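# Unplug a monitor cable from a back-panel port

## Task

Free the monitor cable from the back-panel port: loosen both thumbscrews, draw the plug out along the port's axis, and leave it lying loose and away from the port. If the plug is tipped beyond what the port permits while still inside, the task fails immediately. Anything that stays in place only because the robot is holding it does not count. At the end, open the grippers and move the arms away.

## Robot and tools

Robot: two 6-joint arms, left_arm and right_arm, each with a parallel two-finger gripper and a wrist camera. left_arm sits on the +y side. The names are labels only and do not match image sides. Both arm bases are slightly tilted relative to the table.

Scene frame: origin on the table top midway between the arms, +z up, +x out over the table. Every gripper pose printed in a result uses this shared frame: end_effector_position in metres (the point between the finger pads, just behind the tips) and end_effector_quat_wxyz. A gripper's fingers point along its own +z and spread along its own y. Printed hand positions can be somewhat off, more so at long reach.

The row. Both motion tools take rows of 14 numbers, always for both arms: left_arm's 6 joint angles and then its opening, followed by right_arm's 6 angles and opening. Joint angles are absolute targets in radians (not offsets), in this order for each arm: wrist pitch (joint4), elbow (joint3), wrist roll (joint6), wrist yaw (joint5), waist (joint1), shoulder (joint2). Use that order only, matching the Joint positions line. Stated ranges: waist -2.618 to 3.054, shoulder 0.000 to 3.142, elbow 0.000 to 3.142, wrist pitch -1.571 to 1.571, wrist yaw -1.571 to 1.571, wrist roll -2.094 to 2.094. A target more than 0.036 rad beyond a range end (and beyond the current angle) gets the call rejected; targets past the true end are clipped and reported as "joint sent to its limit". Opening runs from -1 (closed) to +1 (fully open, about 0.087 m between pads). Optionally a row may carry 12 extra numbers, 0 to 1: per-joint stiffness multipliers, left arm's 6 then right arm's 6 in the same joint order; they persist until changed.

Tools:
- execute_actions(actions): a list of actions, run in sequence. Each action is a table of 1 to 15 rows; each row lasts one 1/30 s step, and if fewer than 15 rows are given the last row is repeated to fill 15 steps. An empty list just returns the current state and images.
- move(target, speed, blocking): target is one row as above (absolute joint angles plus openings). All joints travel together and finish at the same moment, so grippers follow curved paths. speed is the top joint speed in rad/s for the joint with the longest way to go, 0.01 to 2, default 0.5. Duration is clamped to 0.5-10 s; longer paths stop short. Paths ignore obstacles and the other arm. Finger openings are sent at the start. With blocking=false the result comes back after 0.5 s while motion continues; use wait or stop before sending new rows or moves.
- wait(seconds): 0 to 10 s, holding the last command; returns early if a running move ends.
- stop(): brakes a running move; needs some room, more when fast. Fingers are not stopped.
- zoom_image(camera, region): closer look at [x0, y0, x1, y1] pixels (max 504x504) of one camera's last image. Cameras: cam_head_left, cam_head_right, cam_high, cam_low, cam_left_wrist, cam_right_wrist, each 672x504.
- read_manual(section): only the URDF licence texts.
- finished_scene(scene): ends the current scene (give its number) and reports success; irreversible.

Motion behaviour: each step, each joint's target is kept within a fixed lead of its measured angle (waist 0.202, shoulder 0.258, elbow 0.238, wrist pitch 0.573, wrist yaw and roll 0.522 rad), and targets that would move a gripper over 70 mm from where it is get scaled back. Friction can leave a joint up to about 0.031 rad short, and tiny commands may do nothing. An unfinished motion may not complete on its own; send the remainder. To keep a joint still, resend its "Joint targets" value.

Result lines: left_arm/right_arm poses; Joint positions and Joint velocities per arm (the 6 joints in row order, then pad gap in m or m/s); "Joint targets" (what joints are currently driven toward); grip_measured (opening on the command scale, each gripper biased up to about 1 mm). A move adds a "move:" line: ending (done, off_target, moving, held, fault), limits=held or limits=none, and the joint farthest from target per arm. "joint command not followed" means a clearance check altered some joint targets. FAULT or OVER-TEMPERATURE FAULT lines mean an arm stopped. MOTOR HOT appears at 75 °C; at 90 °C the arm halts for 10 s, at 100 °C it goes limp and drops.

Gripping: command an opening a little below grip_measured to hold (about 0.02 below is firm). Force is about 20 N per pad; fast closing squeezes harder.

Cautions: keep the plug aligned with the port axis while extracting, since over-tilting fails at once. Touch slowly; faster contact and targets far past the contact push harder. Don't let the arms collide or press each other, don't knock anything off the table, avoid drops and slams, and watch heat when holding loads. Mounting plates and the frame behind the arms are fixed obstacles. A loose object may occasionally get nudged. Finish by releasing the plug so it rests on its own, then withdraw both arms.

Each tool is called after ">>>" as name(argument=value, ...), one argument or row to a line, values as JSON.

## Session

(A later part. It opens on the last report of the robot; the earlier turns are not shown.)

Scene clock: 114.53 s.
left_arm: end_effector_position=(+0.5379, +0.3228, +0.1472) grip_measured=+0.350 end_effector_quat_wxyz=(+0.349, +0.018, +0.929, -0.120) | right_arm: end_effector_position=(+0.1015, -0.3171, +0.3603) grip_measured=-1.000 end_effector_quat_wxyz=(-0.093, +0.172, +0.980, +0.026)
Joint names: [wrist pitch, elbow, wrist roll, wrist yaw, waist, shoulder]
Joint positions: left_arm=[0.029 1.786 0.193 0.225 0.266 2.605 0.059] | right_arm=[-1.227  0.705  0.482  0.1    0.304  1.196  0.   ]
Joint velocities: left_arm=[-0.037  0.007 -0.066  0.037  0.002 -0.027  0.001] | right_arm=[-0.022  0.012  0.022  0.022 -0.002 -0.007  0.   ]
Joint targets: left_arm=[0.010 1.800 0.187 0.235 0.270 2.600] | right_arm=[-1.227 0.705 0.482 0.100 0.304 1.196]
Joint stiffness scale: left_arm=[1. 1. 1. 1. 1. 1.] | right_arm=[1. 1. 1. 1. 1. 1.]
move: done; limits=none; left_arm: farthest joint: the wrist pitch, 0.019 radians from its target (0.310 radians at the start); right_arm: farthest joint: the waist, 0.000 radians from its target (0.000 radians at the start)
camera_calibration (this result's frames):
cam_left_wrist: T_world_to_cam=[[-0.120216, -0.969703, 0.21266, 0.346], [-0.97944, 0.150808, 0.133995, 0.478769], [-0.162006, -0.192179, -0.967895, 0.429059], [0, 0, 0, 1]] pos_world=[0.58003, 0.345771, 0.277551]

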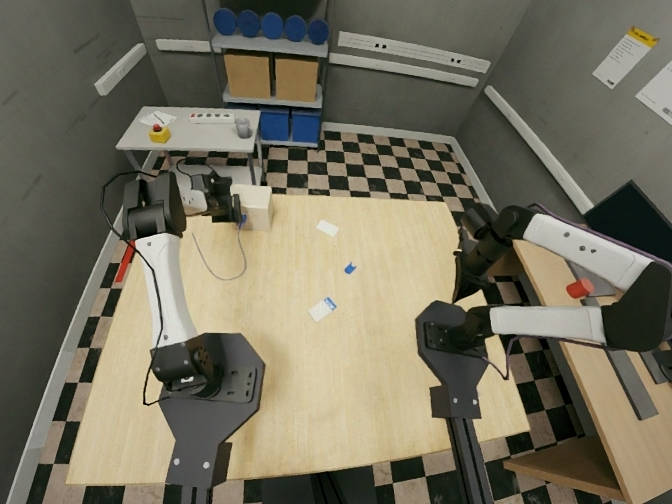

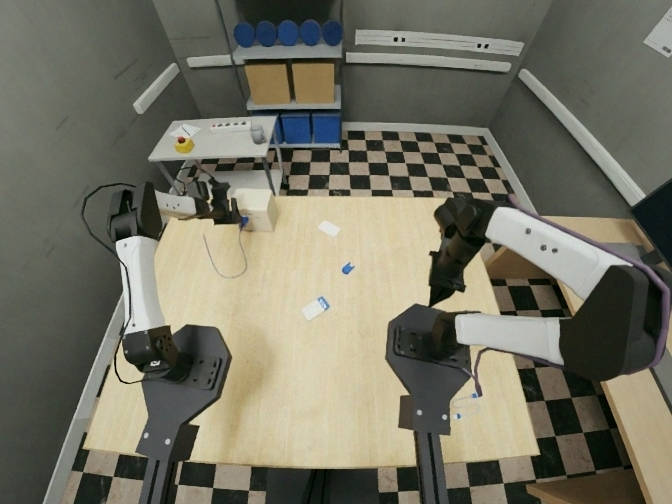

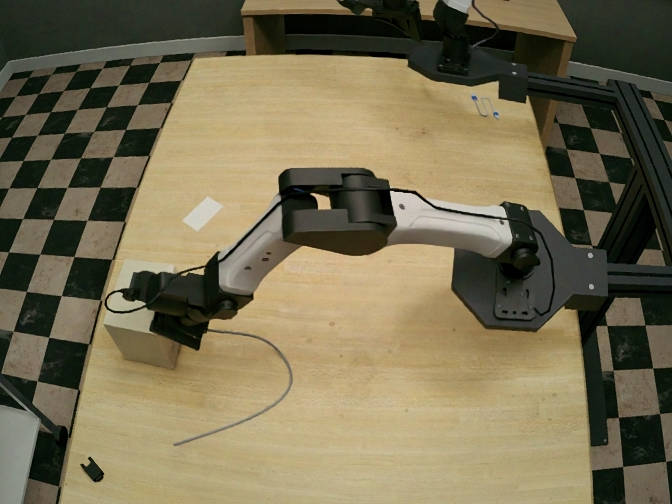

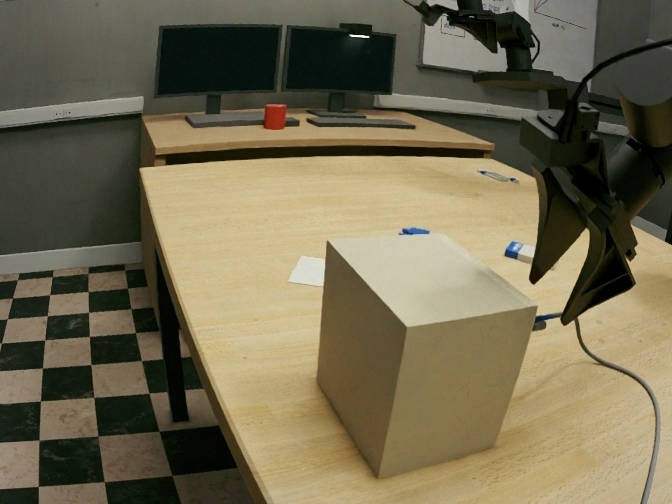

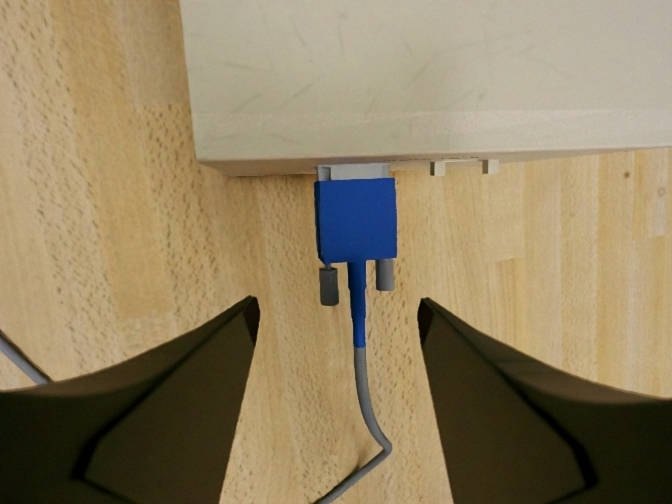

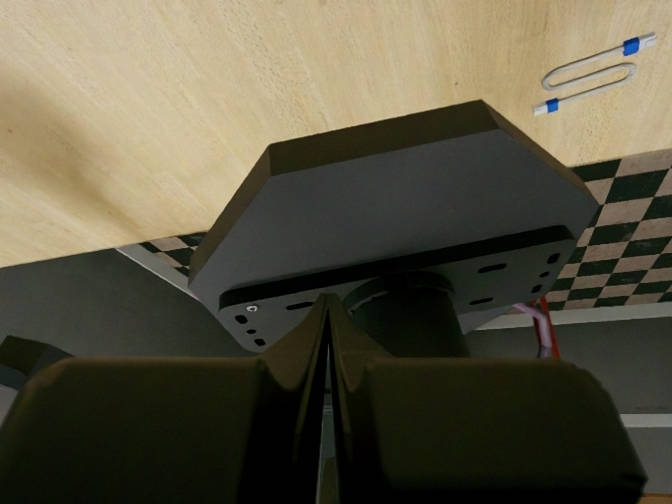

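>>> move(
  target=[0.21,1.81,0.187,0.235,0.27,2.81,0.35,-1.227,0.705,0.482,0.1,0.304,1.196,-1],
  speed=0.15,
)

>>> zoom_image(
  camera="cam_left_wrist",
  region=[220, 160, 480, 400],
)

Scene clock: 116.83 s.
left_arm: end_effector_position=(+0.5206, +0.3064, +0.0671) grip_measured=+0.350 end_effector_quat_wxyz=(+0.345, +0.018, +0.931, -0.121) | right_arm: end_effector_position=(+0.1015, -0.3171, +0.3603) grip_measured=-1.000 end_effector_quat_wxyz=(-0.093, +0.172, +0.980, +0.026)
Joint names: [wrist pitch, elbow, wrist roll, wrist yaw, waist, shoulder]
Joint positions: left_arm=[0.203 1.792 0.193 0.225 0.266 2.795 0.059] | right_arm=[-1.227  0.705  0.482  0.1    0.304  1.196  0.   ]
Joint velocities: left_arm=[ 0.007  0.002  0.007  0.022  0.007 -0.002 -0.   ] | right_arm=[-0.081 -0.002 -0.051 -0.022 -0.022 -0.002  0.   ]
Joint targets: left_arm=[0.210 1.810 0.187 0.235 0.270 2.810] | right_arm=[-1.227 0.705 0.482 0.100 0.304 1.196]
Joint stiffness scale: left_arm=[1. 1. 1. 1. 1. 1.] | right_arm=[1. 1. 1. 1. 1. 1.]
move: done; limits=none; left_arm: farthest joint: the elbow, 0.018 radians from its target (0.024 radians at the start); right_arm: farthest joint: the waist, 0.000 radians from its target (0.000 radians at the start)
camera_calibration (this result's frames):
cam_left_wrist: T_world_to_cam=[[-0.119936, -0.969052, 0.215761, 0.344498], [-0.977841, 0.15287, 0.143031, 0.472986], [-0.171588, -0.193825, -0.965914, 0.351005], [0, 0, 0, 1]] pos_world=[0.564051, 0.329565, 0.19706]

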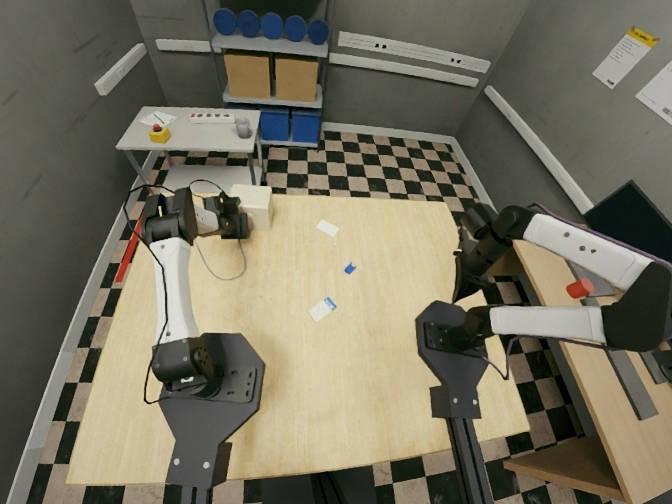

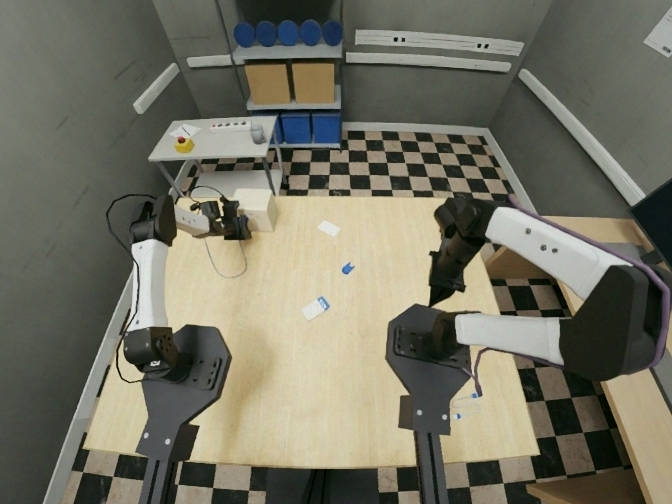

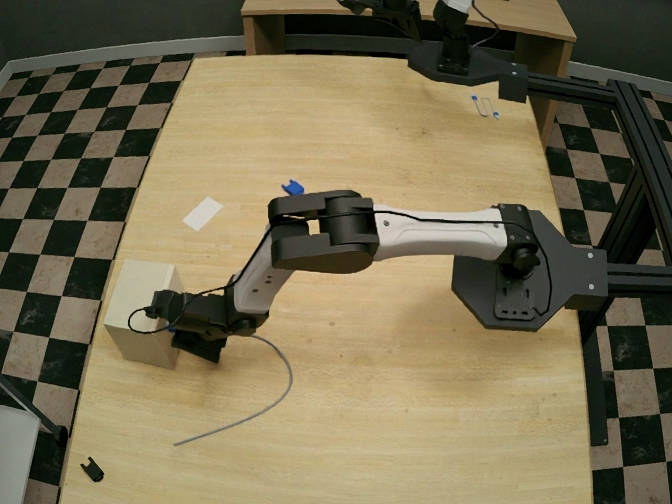

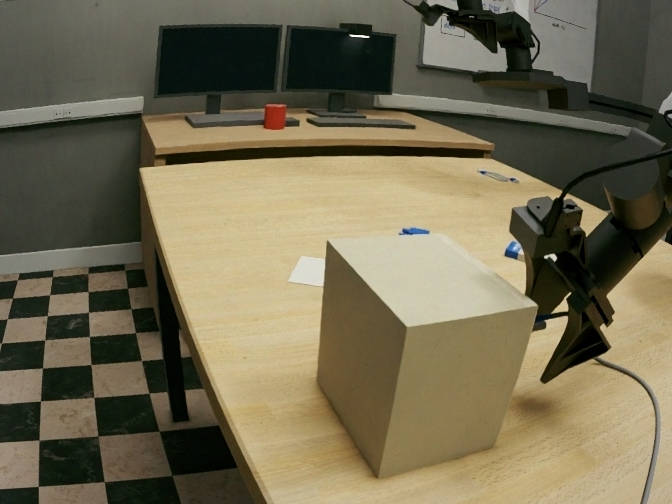

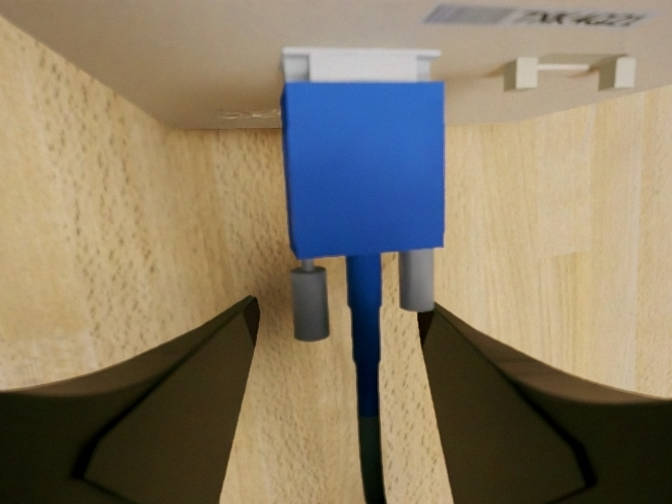

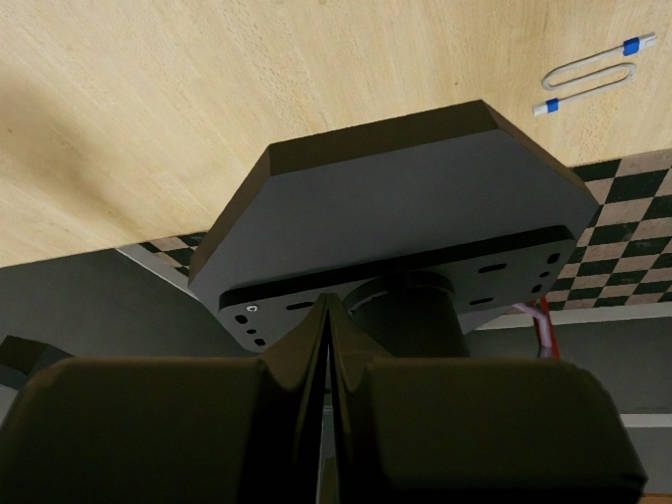

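Region (220, 160, 480, 400) of cam_left_wrist's 672x504 image, scaled by 1.938, with more detail than that image has; it fills the top 465 rows of this view, and the rest is white.

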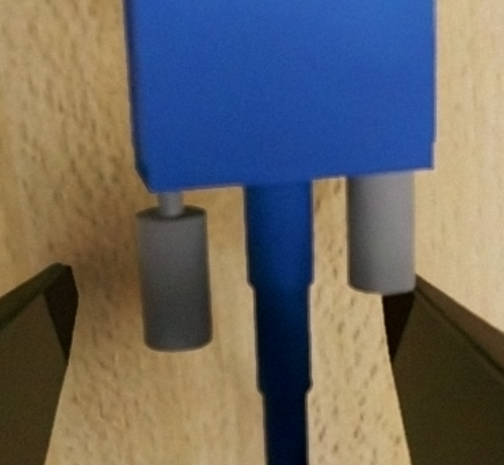

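>>> move(
  target=[0.115,1.883,0.187,0.235,0.27,2.815,0.38,-1.227,0.705,0.482,0.1,0.304,1.196,-1],
  speed=0.1,
)

>>> zoom_image(
  camera="cam_left_wrist",
  region=[260, 180, 520, 420],
)

Scene clock: 119.43 s.
left_arm: end_effector_position=(+0.5365, +0.3115, +0.0808) grip_measured=+0.380 end_effector_quat_wxyz=(+0.349, +0.018, +0.929, -0.120) | right_arm: end_effector_position=(+0.1015, -0.3171, +0.3603) grip_measured=-1.000 end_effector_quat_wxyz=(-0.093, +0.172, +0.980, +0.026)
Joint names: [wrist pitch, elbow, wrist roll, wrist yaw, waist, shoulder]
Joint positions: left_arm=[0.134 1.869 0.193 0.225 0.266 2.795 0.06 ] | right_arm=[-1.227  0.705  0.482  0.1    0.304  1.196  0.   ]
Joint velocities: left_arm=[-0.022  0.002  0.022  0.051 -0.002 -0.022  0.001] | right_arm=[-0.081  0.002 -0.022 -0.066 -0.012 -0.027  0.   ]
Joint targets: left_arm=[0.115 1.883 0.187 0.235 0.270 2.815] | right_arm=[-1.227 0.705 0.482 0.100 0.304 1.196]
Joint stiffness scale: left_arm=[1. 1. 1. 1. 1. 1.] | right_arm=[1. 1. 1. 1. 1. 1.]
move: done; limits=none; left_arm: farthest joint: the shoulder, 0.020 radians from its target (0.020 radians at the start); right_arm: farthest joint: the waist, 0.000 radians from its target (0.000 radians at the start)
camera_calibration (this result's frames):
cam_left_wrist: T_world_to_cam=[[-0.12009, -0.969508, 0.213616, 0.348778], [-0.97921, 0.151109, 0.135325, 0.487684], [-0.163478, -0.192924, -0.9675, 0.363434], [0, 0, 0, 1]] pos_world=[0.578844, 0.334565, 0.211122]

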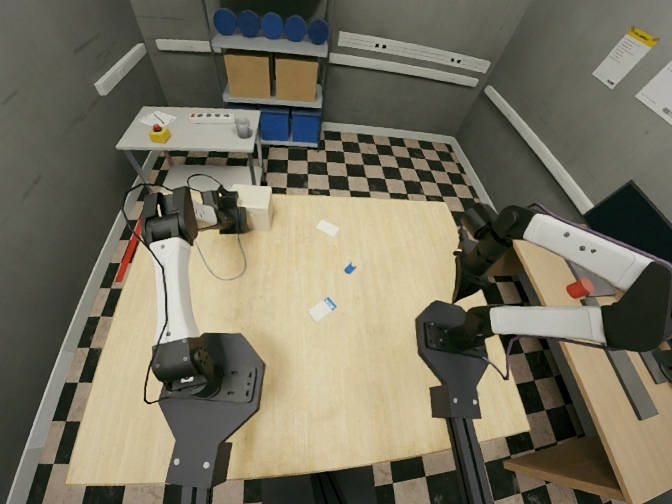

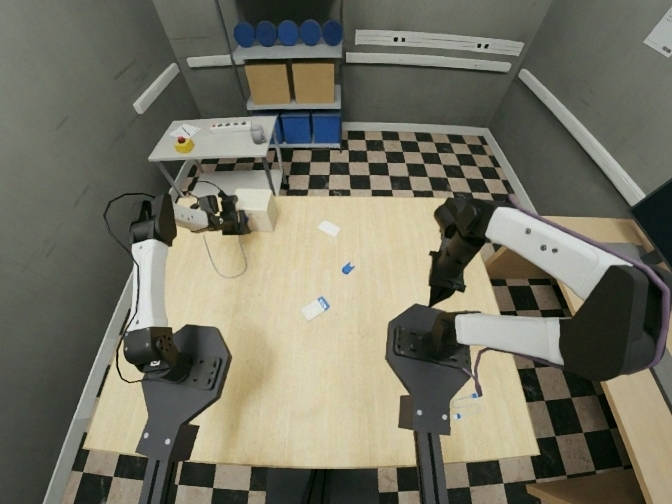

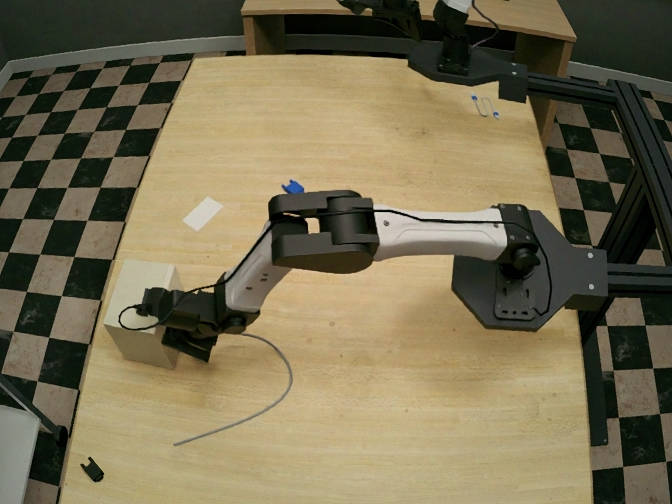

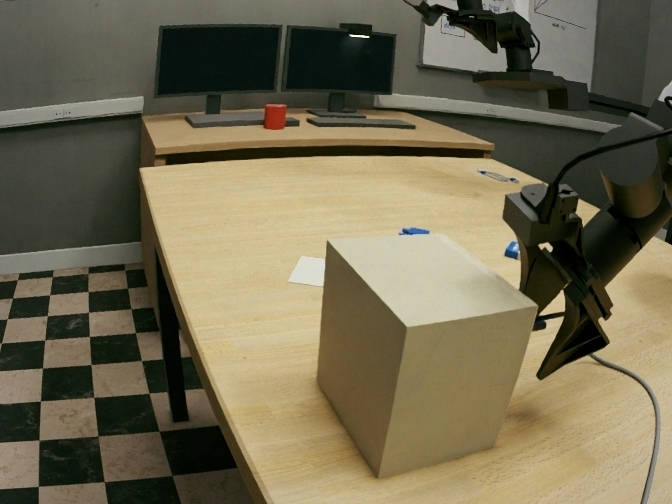

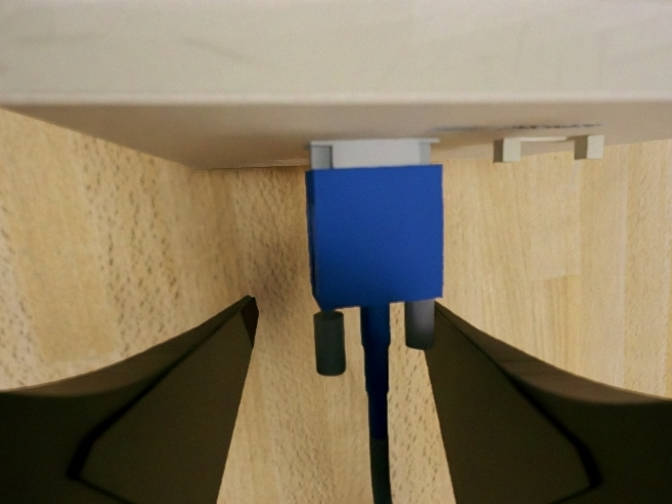

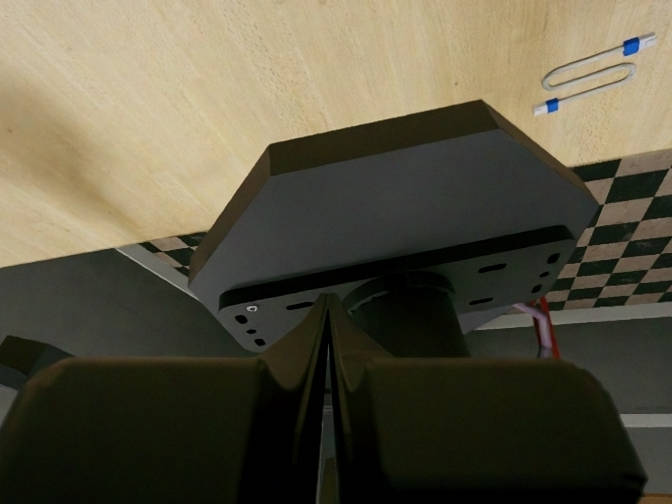

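Region (260, 180, 520, 420) of cam_left_wrist's 672x504 image, scaled by 1.938, with more detail than that image has; it fills the top 465 rows of this view, and the rest is white.

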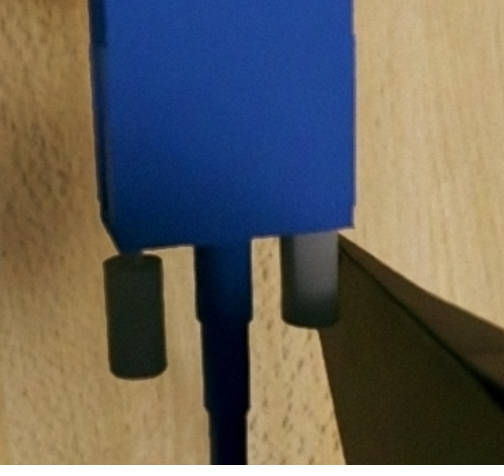

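>>> execute_actions(
  actions=[
    [[0.12,1.869,0.193,0.225,0.266,2.795,0.25,-1.227,0.705,0.482,0.1,0.304,1.196,-1]],
    [[0.115,1.869,0.205,0.18,0.28,2.795,0.18,-1.227,0.705,0.482,0.1,0.304,1.196,-1]],
  ],
)

>>> zoom_image(
  camera="cam_left_wrist",
  region=[260, 180, 520, 420],
)

Scene clock: 121.23 s.
left_arm: end_effector_position=(+0.5361, +0.3129, +0.0802) grip_measured=+0.180 end_effector_quat_wxyz=(+0.348, +0.017, +0.930, -0.116) | right_arm: end_effector_position=(+0.1015, -0.3171, +0.3603) grip_measured=-1.000 end_effector_quat_wxyz=(-0.093, +0.172, +0.980, +0.026)
Joint names: [wrist pitch, elbow, wrist roll, wrist yaw, waist, shoulder]
Joint positions: left_arm=[0.133 1.869 0.195 0.217 0.266 2.795 0.052] | right_arm=[-1.227  0.705  0.482  0.1    0.304  1.196  0.   ]
Joint velocities: left_arm=[-0.066  0.002  0.037 -0.051 -0.017 -0.012  0.001] | right_arm=[-0.007  0.002  0.007 -0.037  0.002 -0.002  0.   ]
Joint targets: left_arm=[0.115 1.869 0.205 0.180 0.280 2.795] | right_arm=[-1.227 0.705 0.482 0.100 0.304 1.196]
Joint stiffness scale: left_arm=[1. 1. 1. 1. 1. 1.] | right_arm=[1. 1. 1. 1. 1. 1.]
camera_calibration (this result's frames):
cam_left_wrist: T_world_to_cam=[[-0.116471, -0.9715, 0.206453, 0.349511], [-0.979332, 0.146944, 0.138981, 0.488302], [-0.165357, -0.185999, -0.968536, 0.362012], [0, 0, 0, 1]] pos_world=[0.578779, 0.33513, 0.210599]

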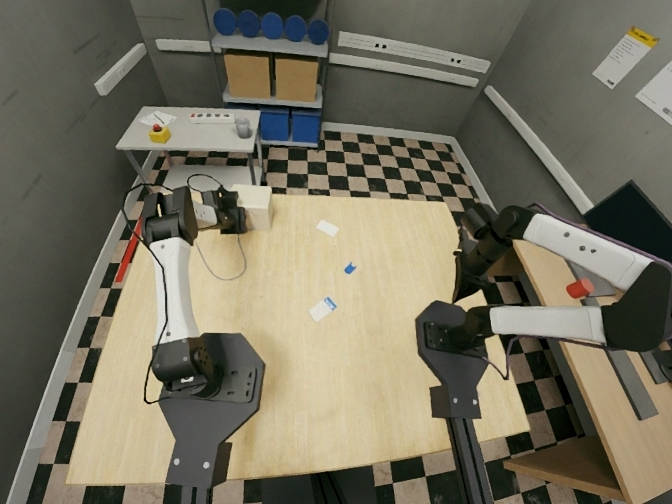

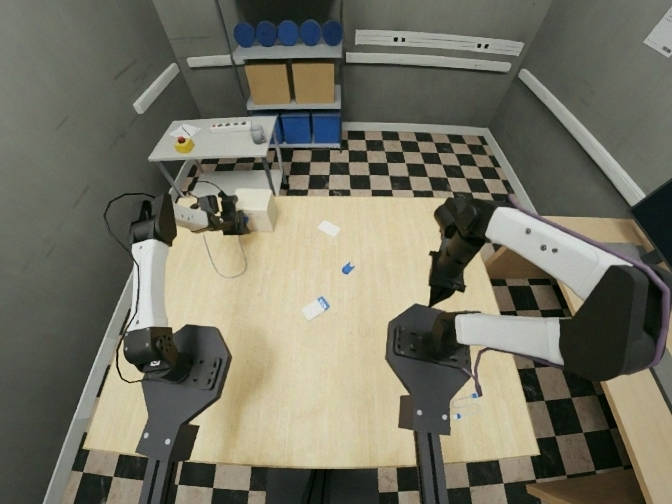

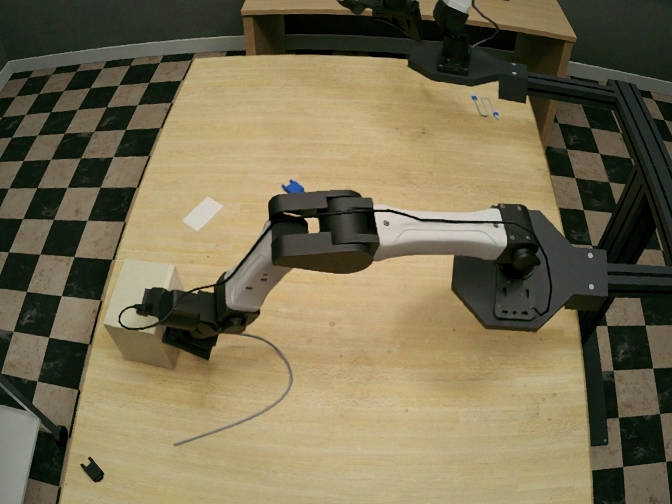

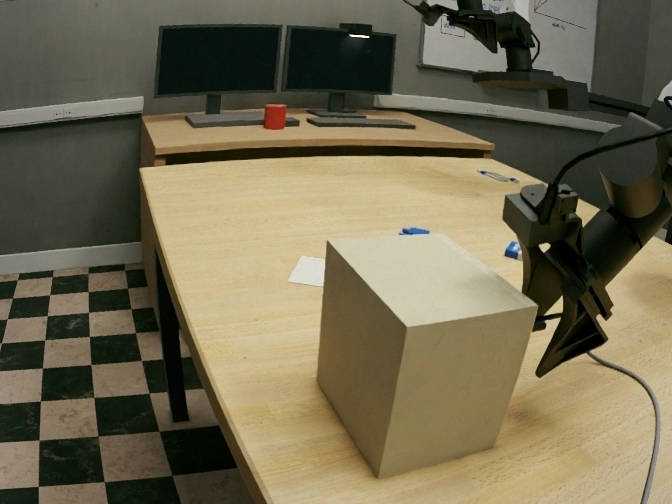

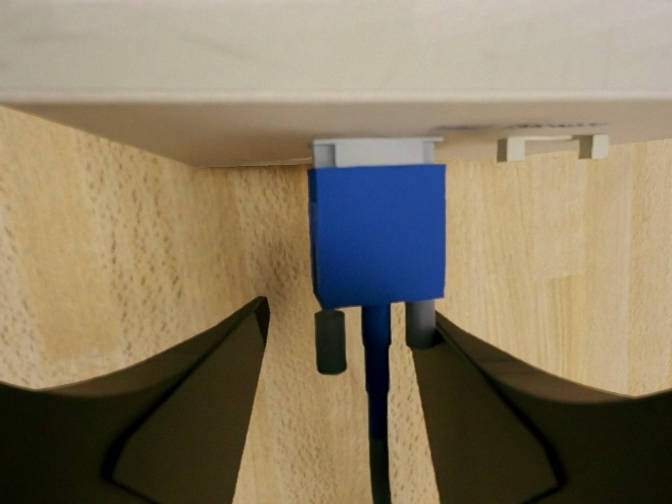

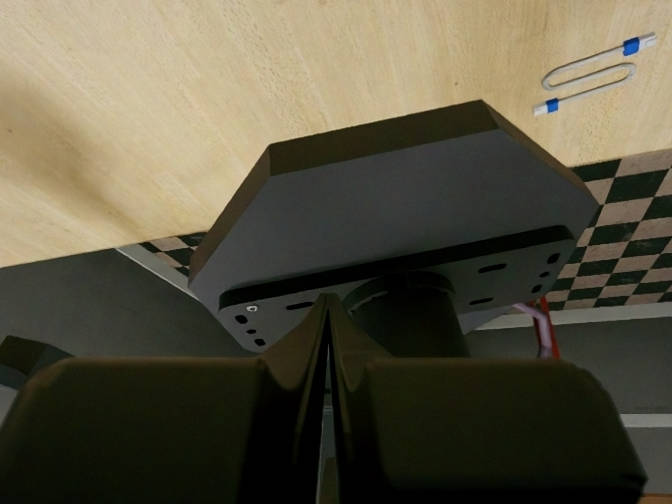

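Region (260, 180, 520, 420) of cam_left_wrist's 672x504 image, scaled by 1.938, with more detail than that image has; it fills the top 465 rows of this view, and the rest is white.

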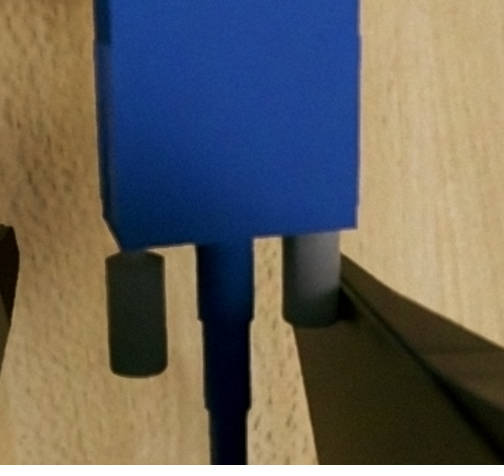

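>>> execute_actions(
  actions=[
    [[0.105,1.869,0.208,0.15,0.284,2.78,0.18,-1.227,0.705,0.482,0.1,0.304,1.196,-1],[0.105,1.869,0.208,0.15,0.284,2.78,0.18,-1.227,0.705,0.482,0.1,0.304,1.196,-1],[0.105,1.869,0.208,0.15,0.284,2.78,0.18,-1.227,0.705,0.482,0.1,0.304,1.196,-1],[0.105,1.869,0.208,0.15,0.284,2.78,0.18,-1.227,0.705,0.482,0.1,0.304,1.196,-1],[0.105,1.869,0.208,0.15,0.284,2.78,0.18,-1.227,0.705,0.482,0.1,0.304,1.196,-1],[0.105,1.869,0.208,0.15,0.284,2.78,0.18,-1.227,0.705,0.482,0.1,0.304,1.196,-1],[0.105,1.869,0.208,0.15,0.284,2.78,0.18,-1.227,0.705,0.482,0.1,0.304,1.196,-1],[0.093,1.869,0.208,0.15,0.284,2.768,0.18,-1.227,0.705,0.482,0.1,0.304,1.196,-1]],
    [[0.072,1.869,0.208,0.15,0.284,2.747,0.18,-1.227,0.705,0.482,0.1,0.304,1.196,-1]],
    [[0.05,1.869,0.208,0.15,0.284,2.725,0.18,-1.227,0.705,0.482,0.1,0.304,1.196,-1]],
    [[0.03,1.869,0.208,0.15,0.284,2.705,0.18,-1.227,0.705,0.482,0.1,0.304,1.196,-1]],
  ],
)

>>> zoom_image(
  camera="cam_left_wrist",
  region=[260, 180, 520, 420],
)

Scene clock: 124.43 s.
left_arm: end_effector_position=(+0.5339, +0.3302, +0.1068) grip_measured=+0.180 end_effector_quat_wxyz=(+0.326, +0.010, +0.940, -0.096) | right_arm: end_effector_position=(+0.1015, -0.3171, +0.3603) grip_measured=-1.000 end_effector_quat_wxyz=(-0.093, +0.172, +0.980, +0.026)
Joint names: [wrist pitch, elbow, wrist roll, wrist yaw, waist, shoulder]
Joint positions: left_arm=[0.015 1.869 0.203 0.171 0.274 2.716 0.052] | right_arm=[-1.227  0.705  0.482  0.1    0.304  1.196  0.   ]
Joint velocities: left_arm=[-0.051 -0.017 -0.037 -0.051 -0.007 -0.007 -0.001] | right_arm=[ 0.051 -0.017 -0.066 -0.007  0.002 -0.022  0.   ]
Joint targets: left_arm=[0.030 1.869 0.208 0.150 0.284 2.705] | right_arm=[-1.227 0.705 0.482 0.100 0.304 1.196]
Joint stiffness scale: left_arm=[1. 1. 1. 1. 1. 1.] | right_arm=[1. 1. 1. 1. 1. 1.]
camera_calibration (this result's frames):
cam_left_wrist: T_world_to_cam=[[-0.0857867, -0.980346, 0.177657, 0.350148], [-0.974353, 0.119784, 0.190497, 0.480677], [-0.208033, -0.156758, -0.965479, 0.403422], [0, 0, 0, 1]] pos_world=[0.582312, 0.348929, 0.235722]

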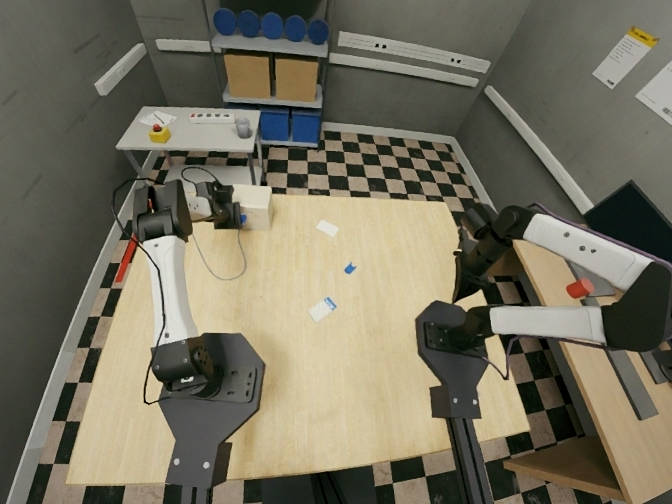

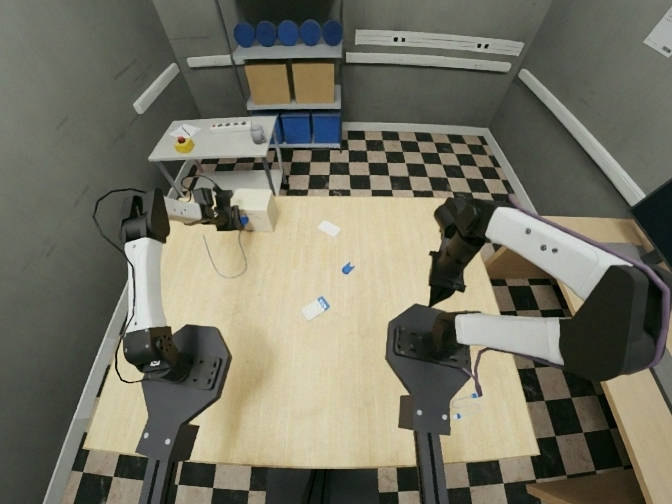

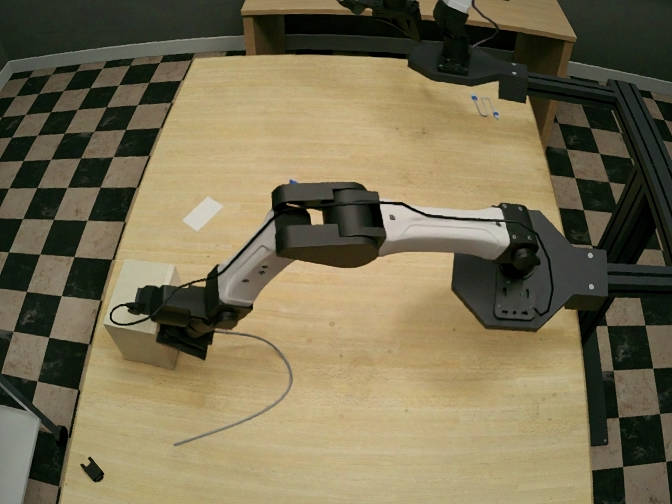

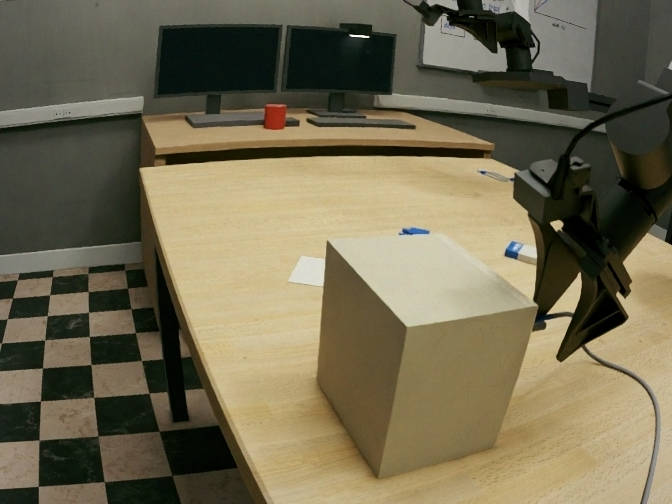

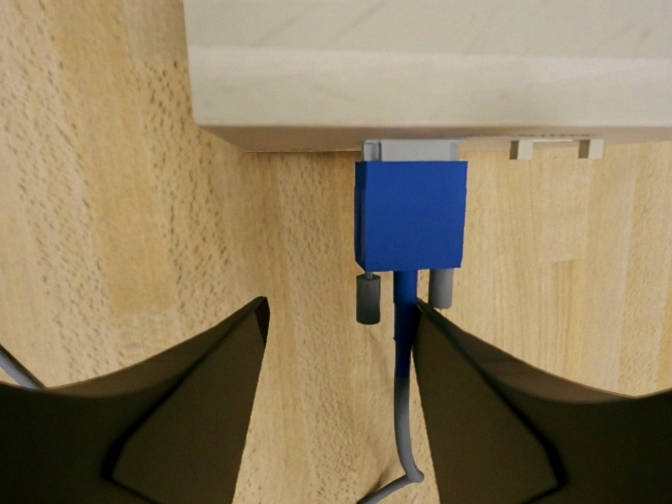

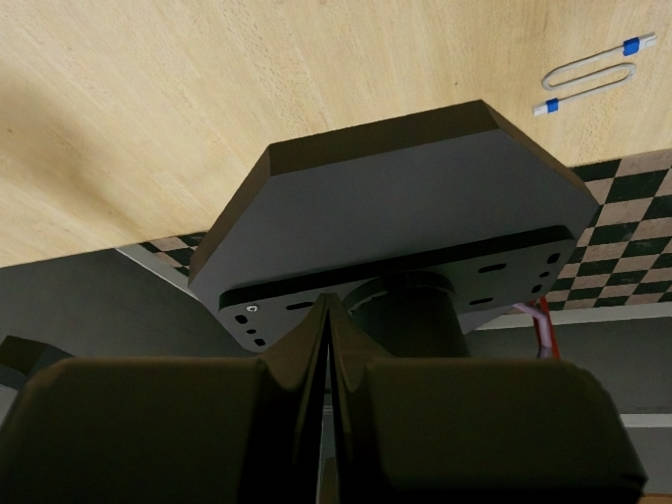

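Region (260, 180, 520, 420) of cam_left_wrist's 672x504 image, scaled by 1.938, with more detail than that image has; it fills the top 465 rows of this view, and the rest is white.

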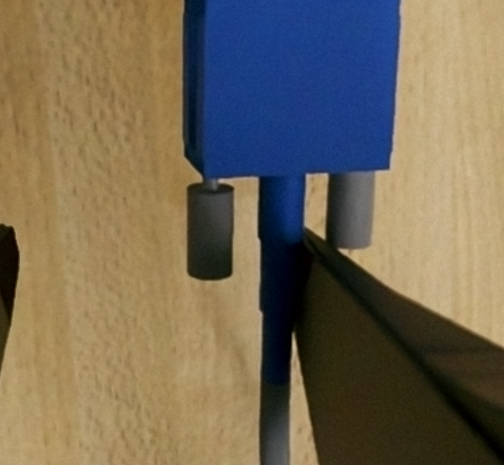

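>>> execute_actions(
  actions=[
    [[-0.04,1.869,0.203,0.185,0.272,2.716,0.18,-1.227,0.705,0.482,0.1,0.304,1.196,-1]],
    [[-0.04,1.869,0.195,0.21,0.264,2.716,0.30,-1.227,0.705,0.482,0.1,0.304,1.196,-1]],
    [[-0.04,1.869,0.187,0.236,0.258,2.716,0.4,-1.227,0.705,0.482,0.1,0.304,1.196,-1]],
  ],
)

Scene clock: 126.23 s.
left_arm: end_effector_position=(+0.5272, +0.3129, +0.1067) grip_measured=+0.400 end_effector_quat_wxyz=(+0.313, +0.018, +0.941, -0.129) | right_arm: end_effector_position=(+0.1015, -0.3171, +0.3603) grip_measured=-1.000 end_effector_quat_wxyz=(-0.093, +0.172, +0.980, +0.026)
Joint names: [wrist pitch, elbow, wrist roll, wrist yaw, waist, shoulder]
Joint positions: left_arm=[-0.022  1.869  0.194  0.226  0.264  2.716  0.061] | right_arm=[-1.227  0.705  0.482  0.1    0.304  1.196  0.   ]
Joint velocities: left_arm=[-0.007 -0.017  0.051  0.037  0.002  0.012 -0.001] | right_arm=[-0.022  0.002 -0.037  0.022  0.007 -0.007  0.   ]
Joint targets: left_arm=[-0.040 1.869 0.187 0.236 0.258 2.716] | right_arm=[-1.227 0.705 0.482 0.100 0.304 1.196]
Joint stiffness scale: left_arm=[1. 1. 1. 1. 1. 1.] | right_arm=[1. 1. 1. 1. 1. 1.]
camera_calibration (this result's frames):
cam_left_wrist: T_world_to_cam=[[-0.117969, -0.964721, 0.235364, 0.338568], [-0.964151, 0.168008, 0.205391, 0.454179], [-0.237688, -0.202697, -0.949957, 0.427539], [0, 0, 0, 1]] pos_world=[0.579459, 0.336979, 0.233172]

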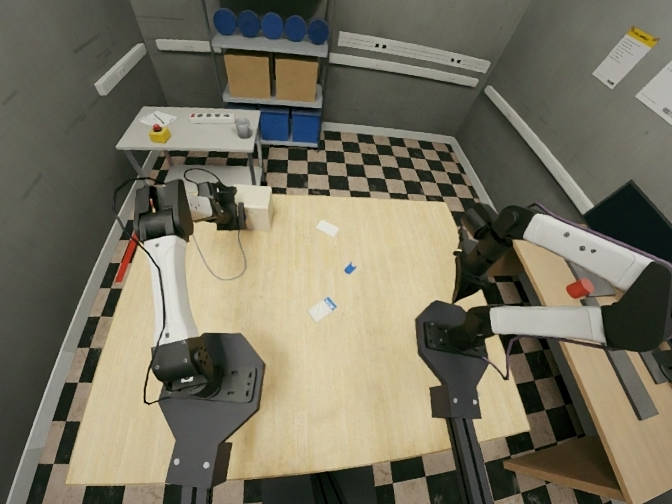

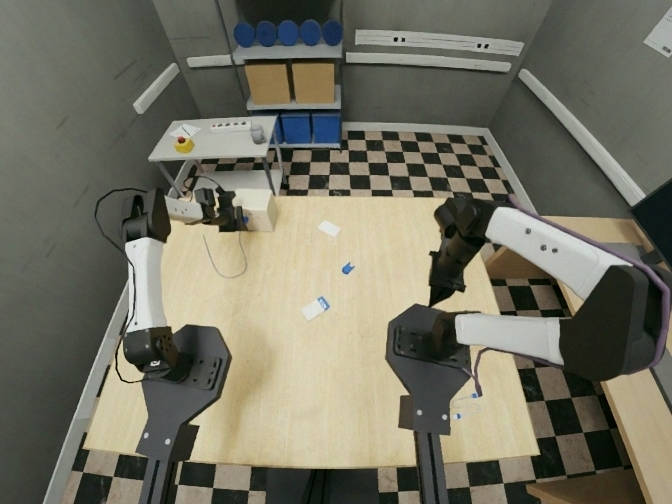

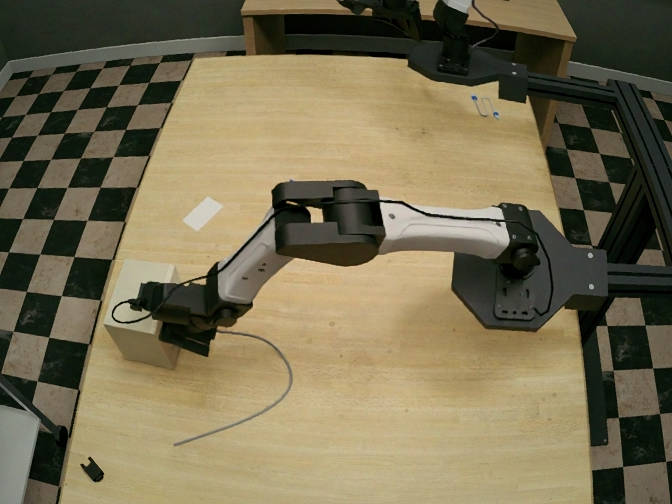

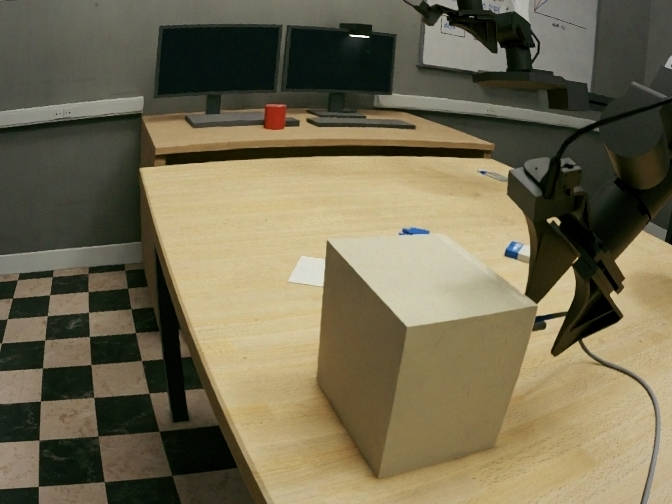

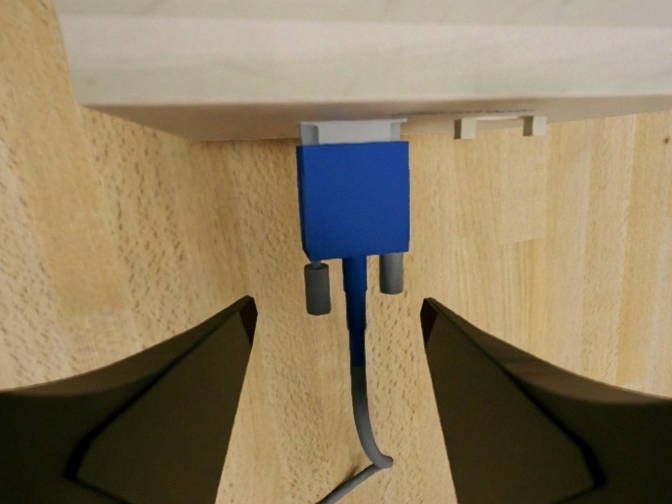

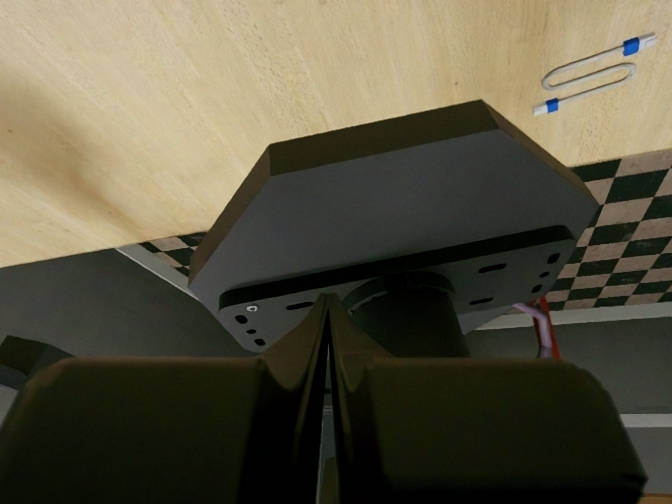

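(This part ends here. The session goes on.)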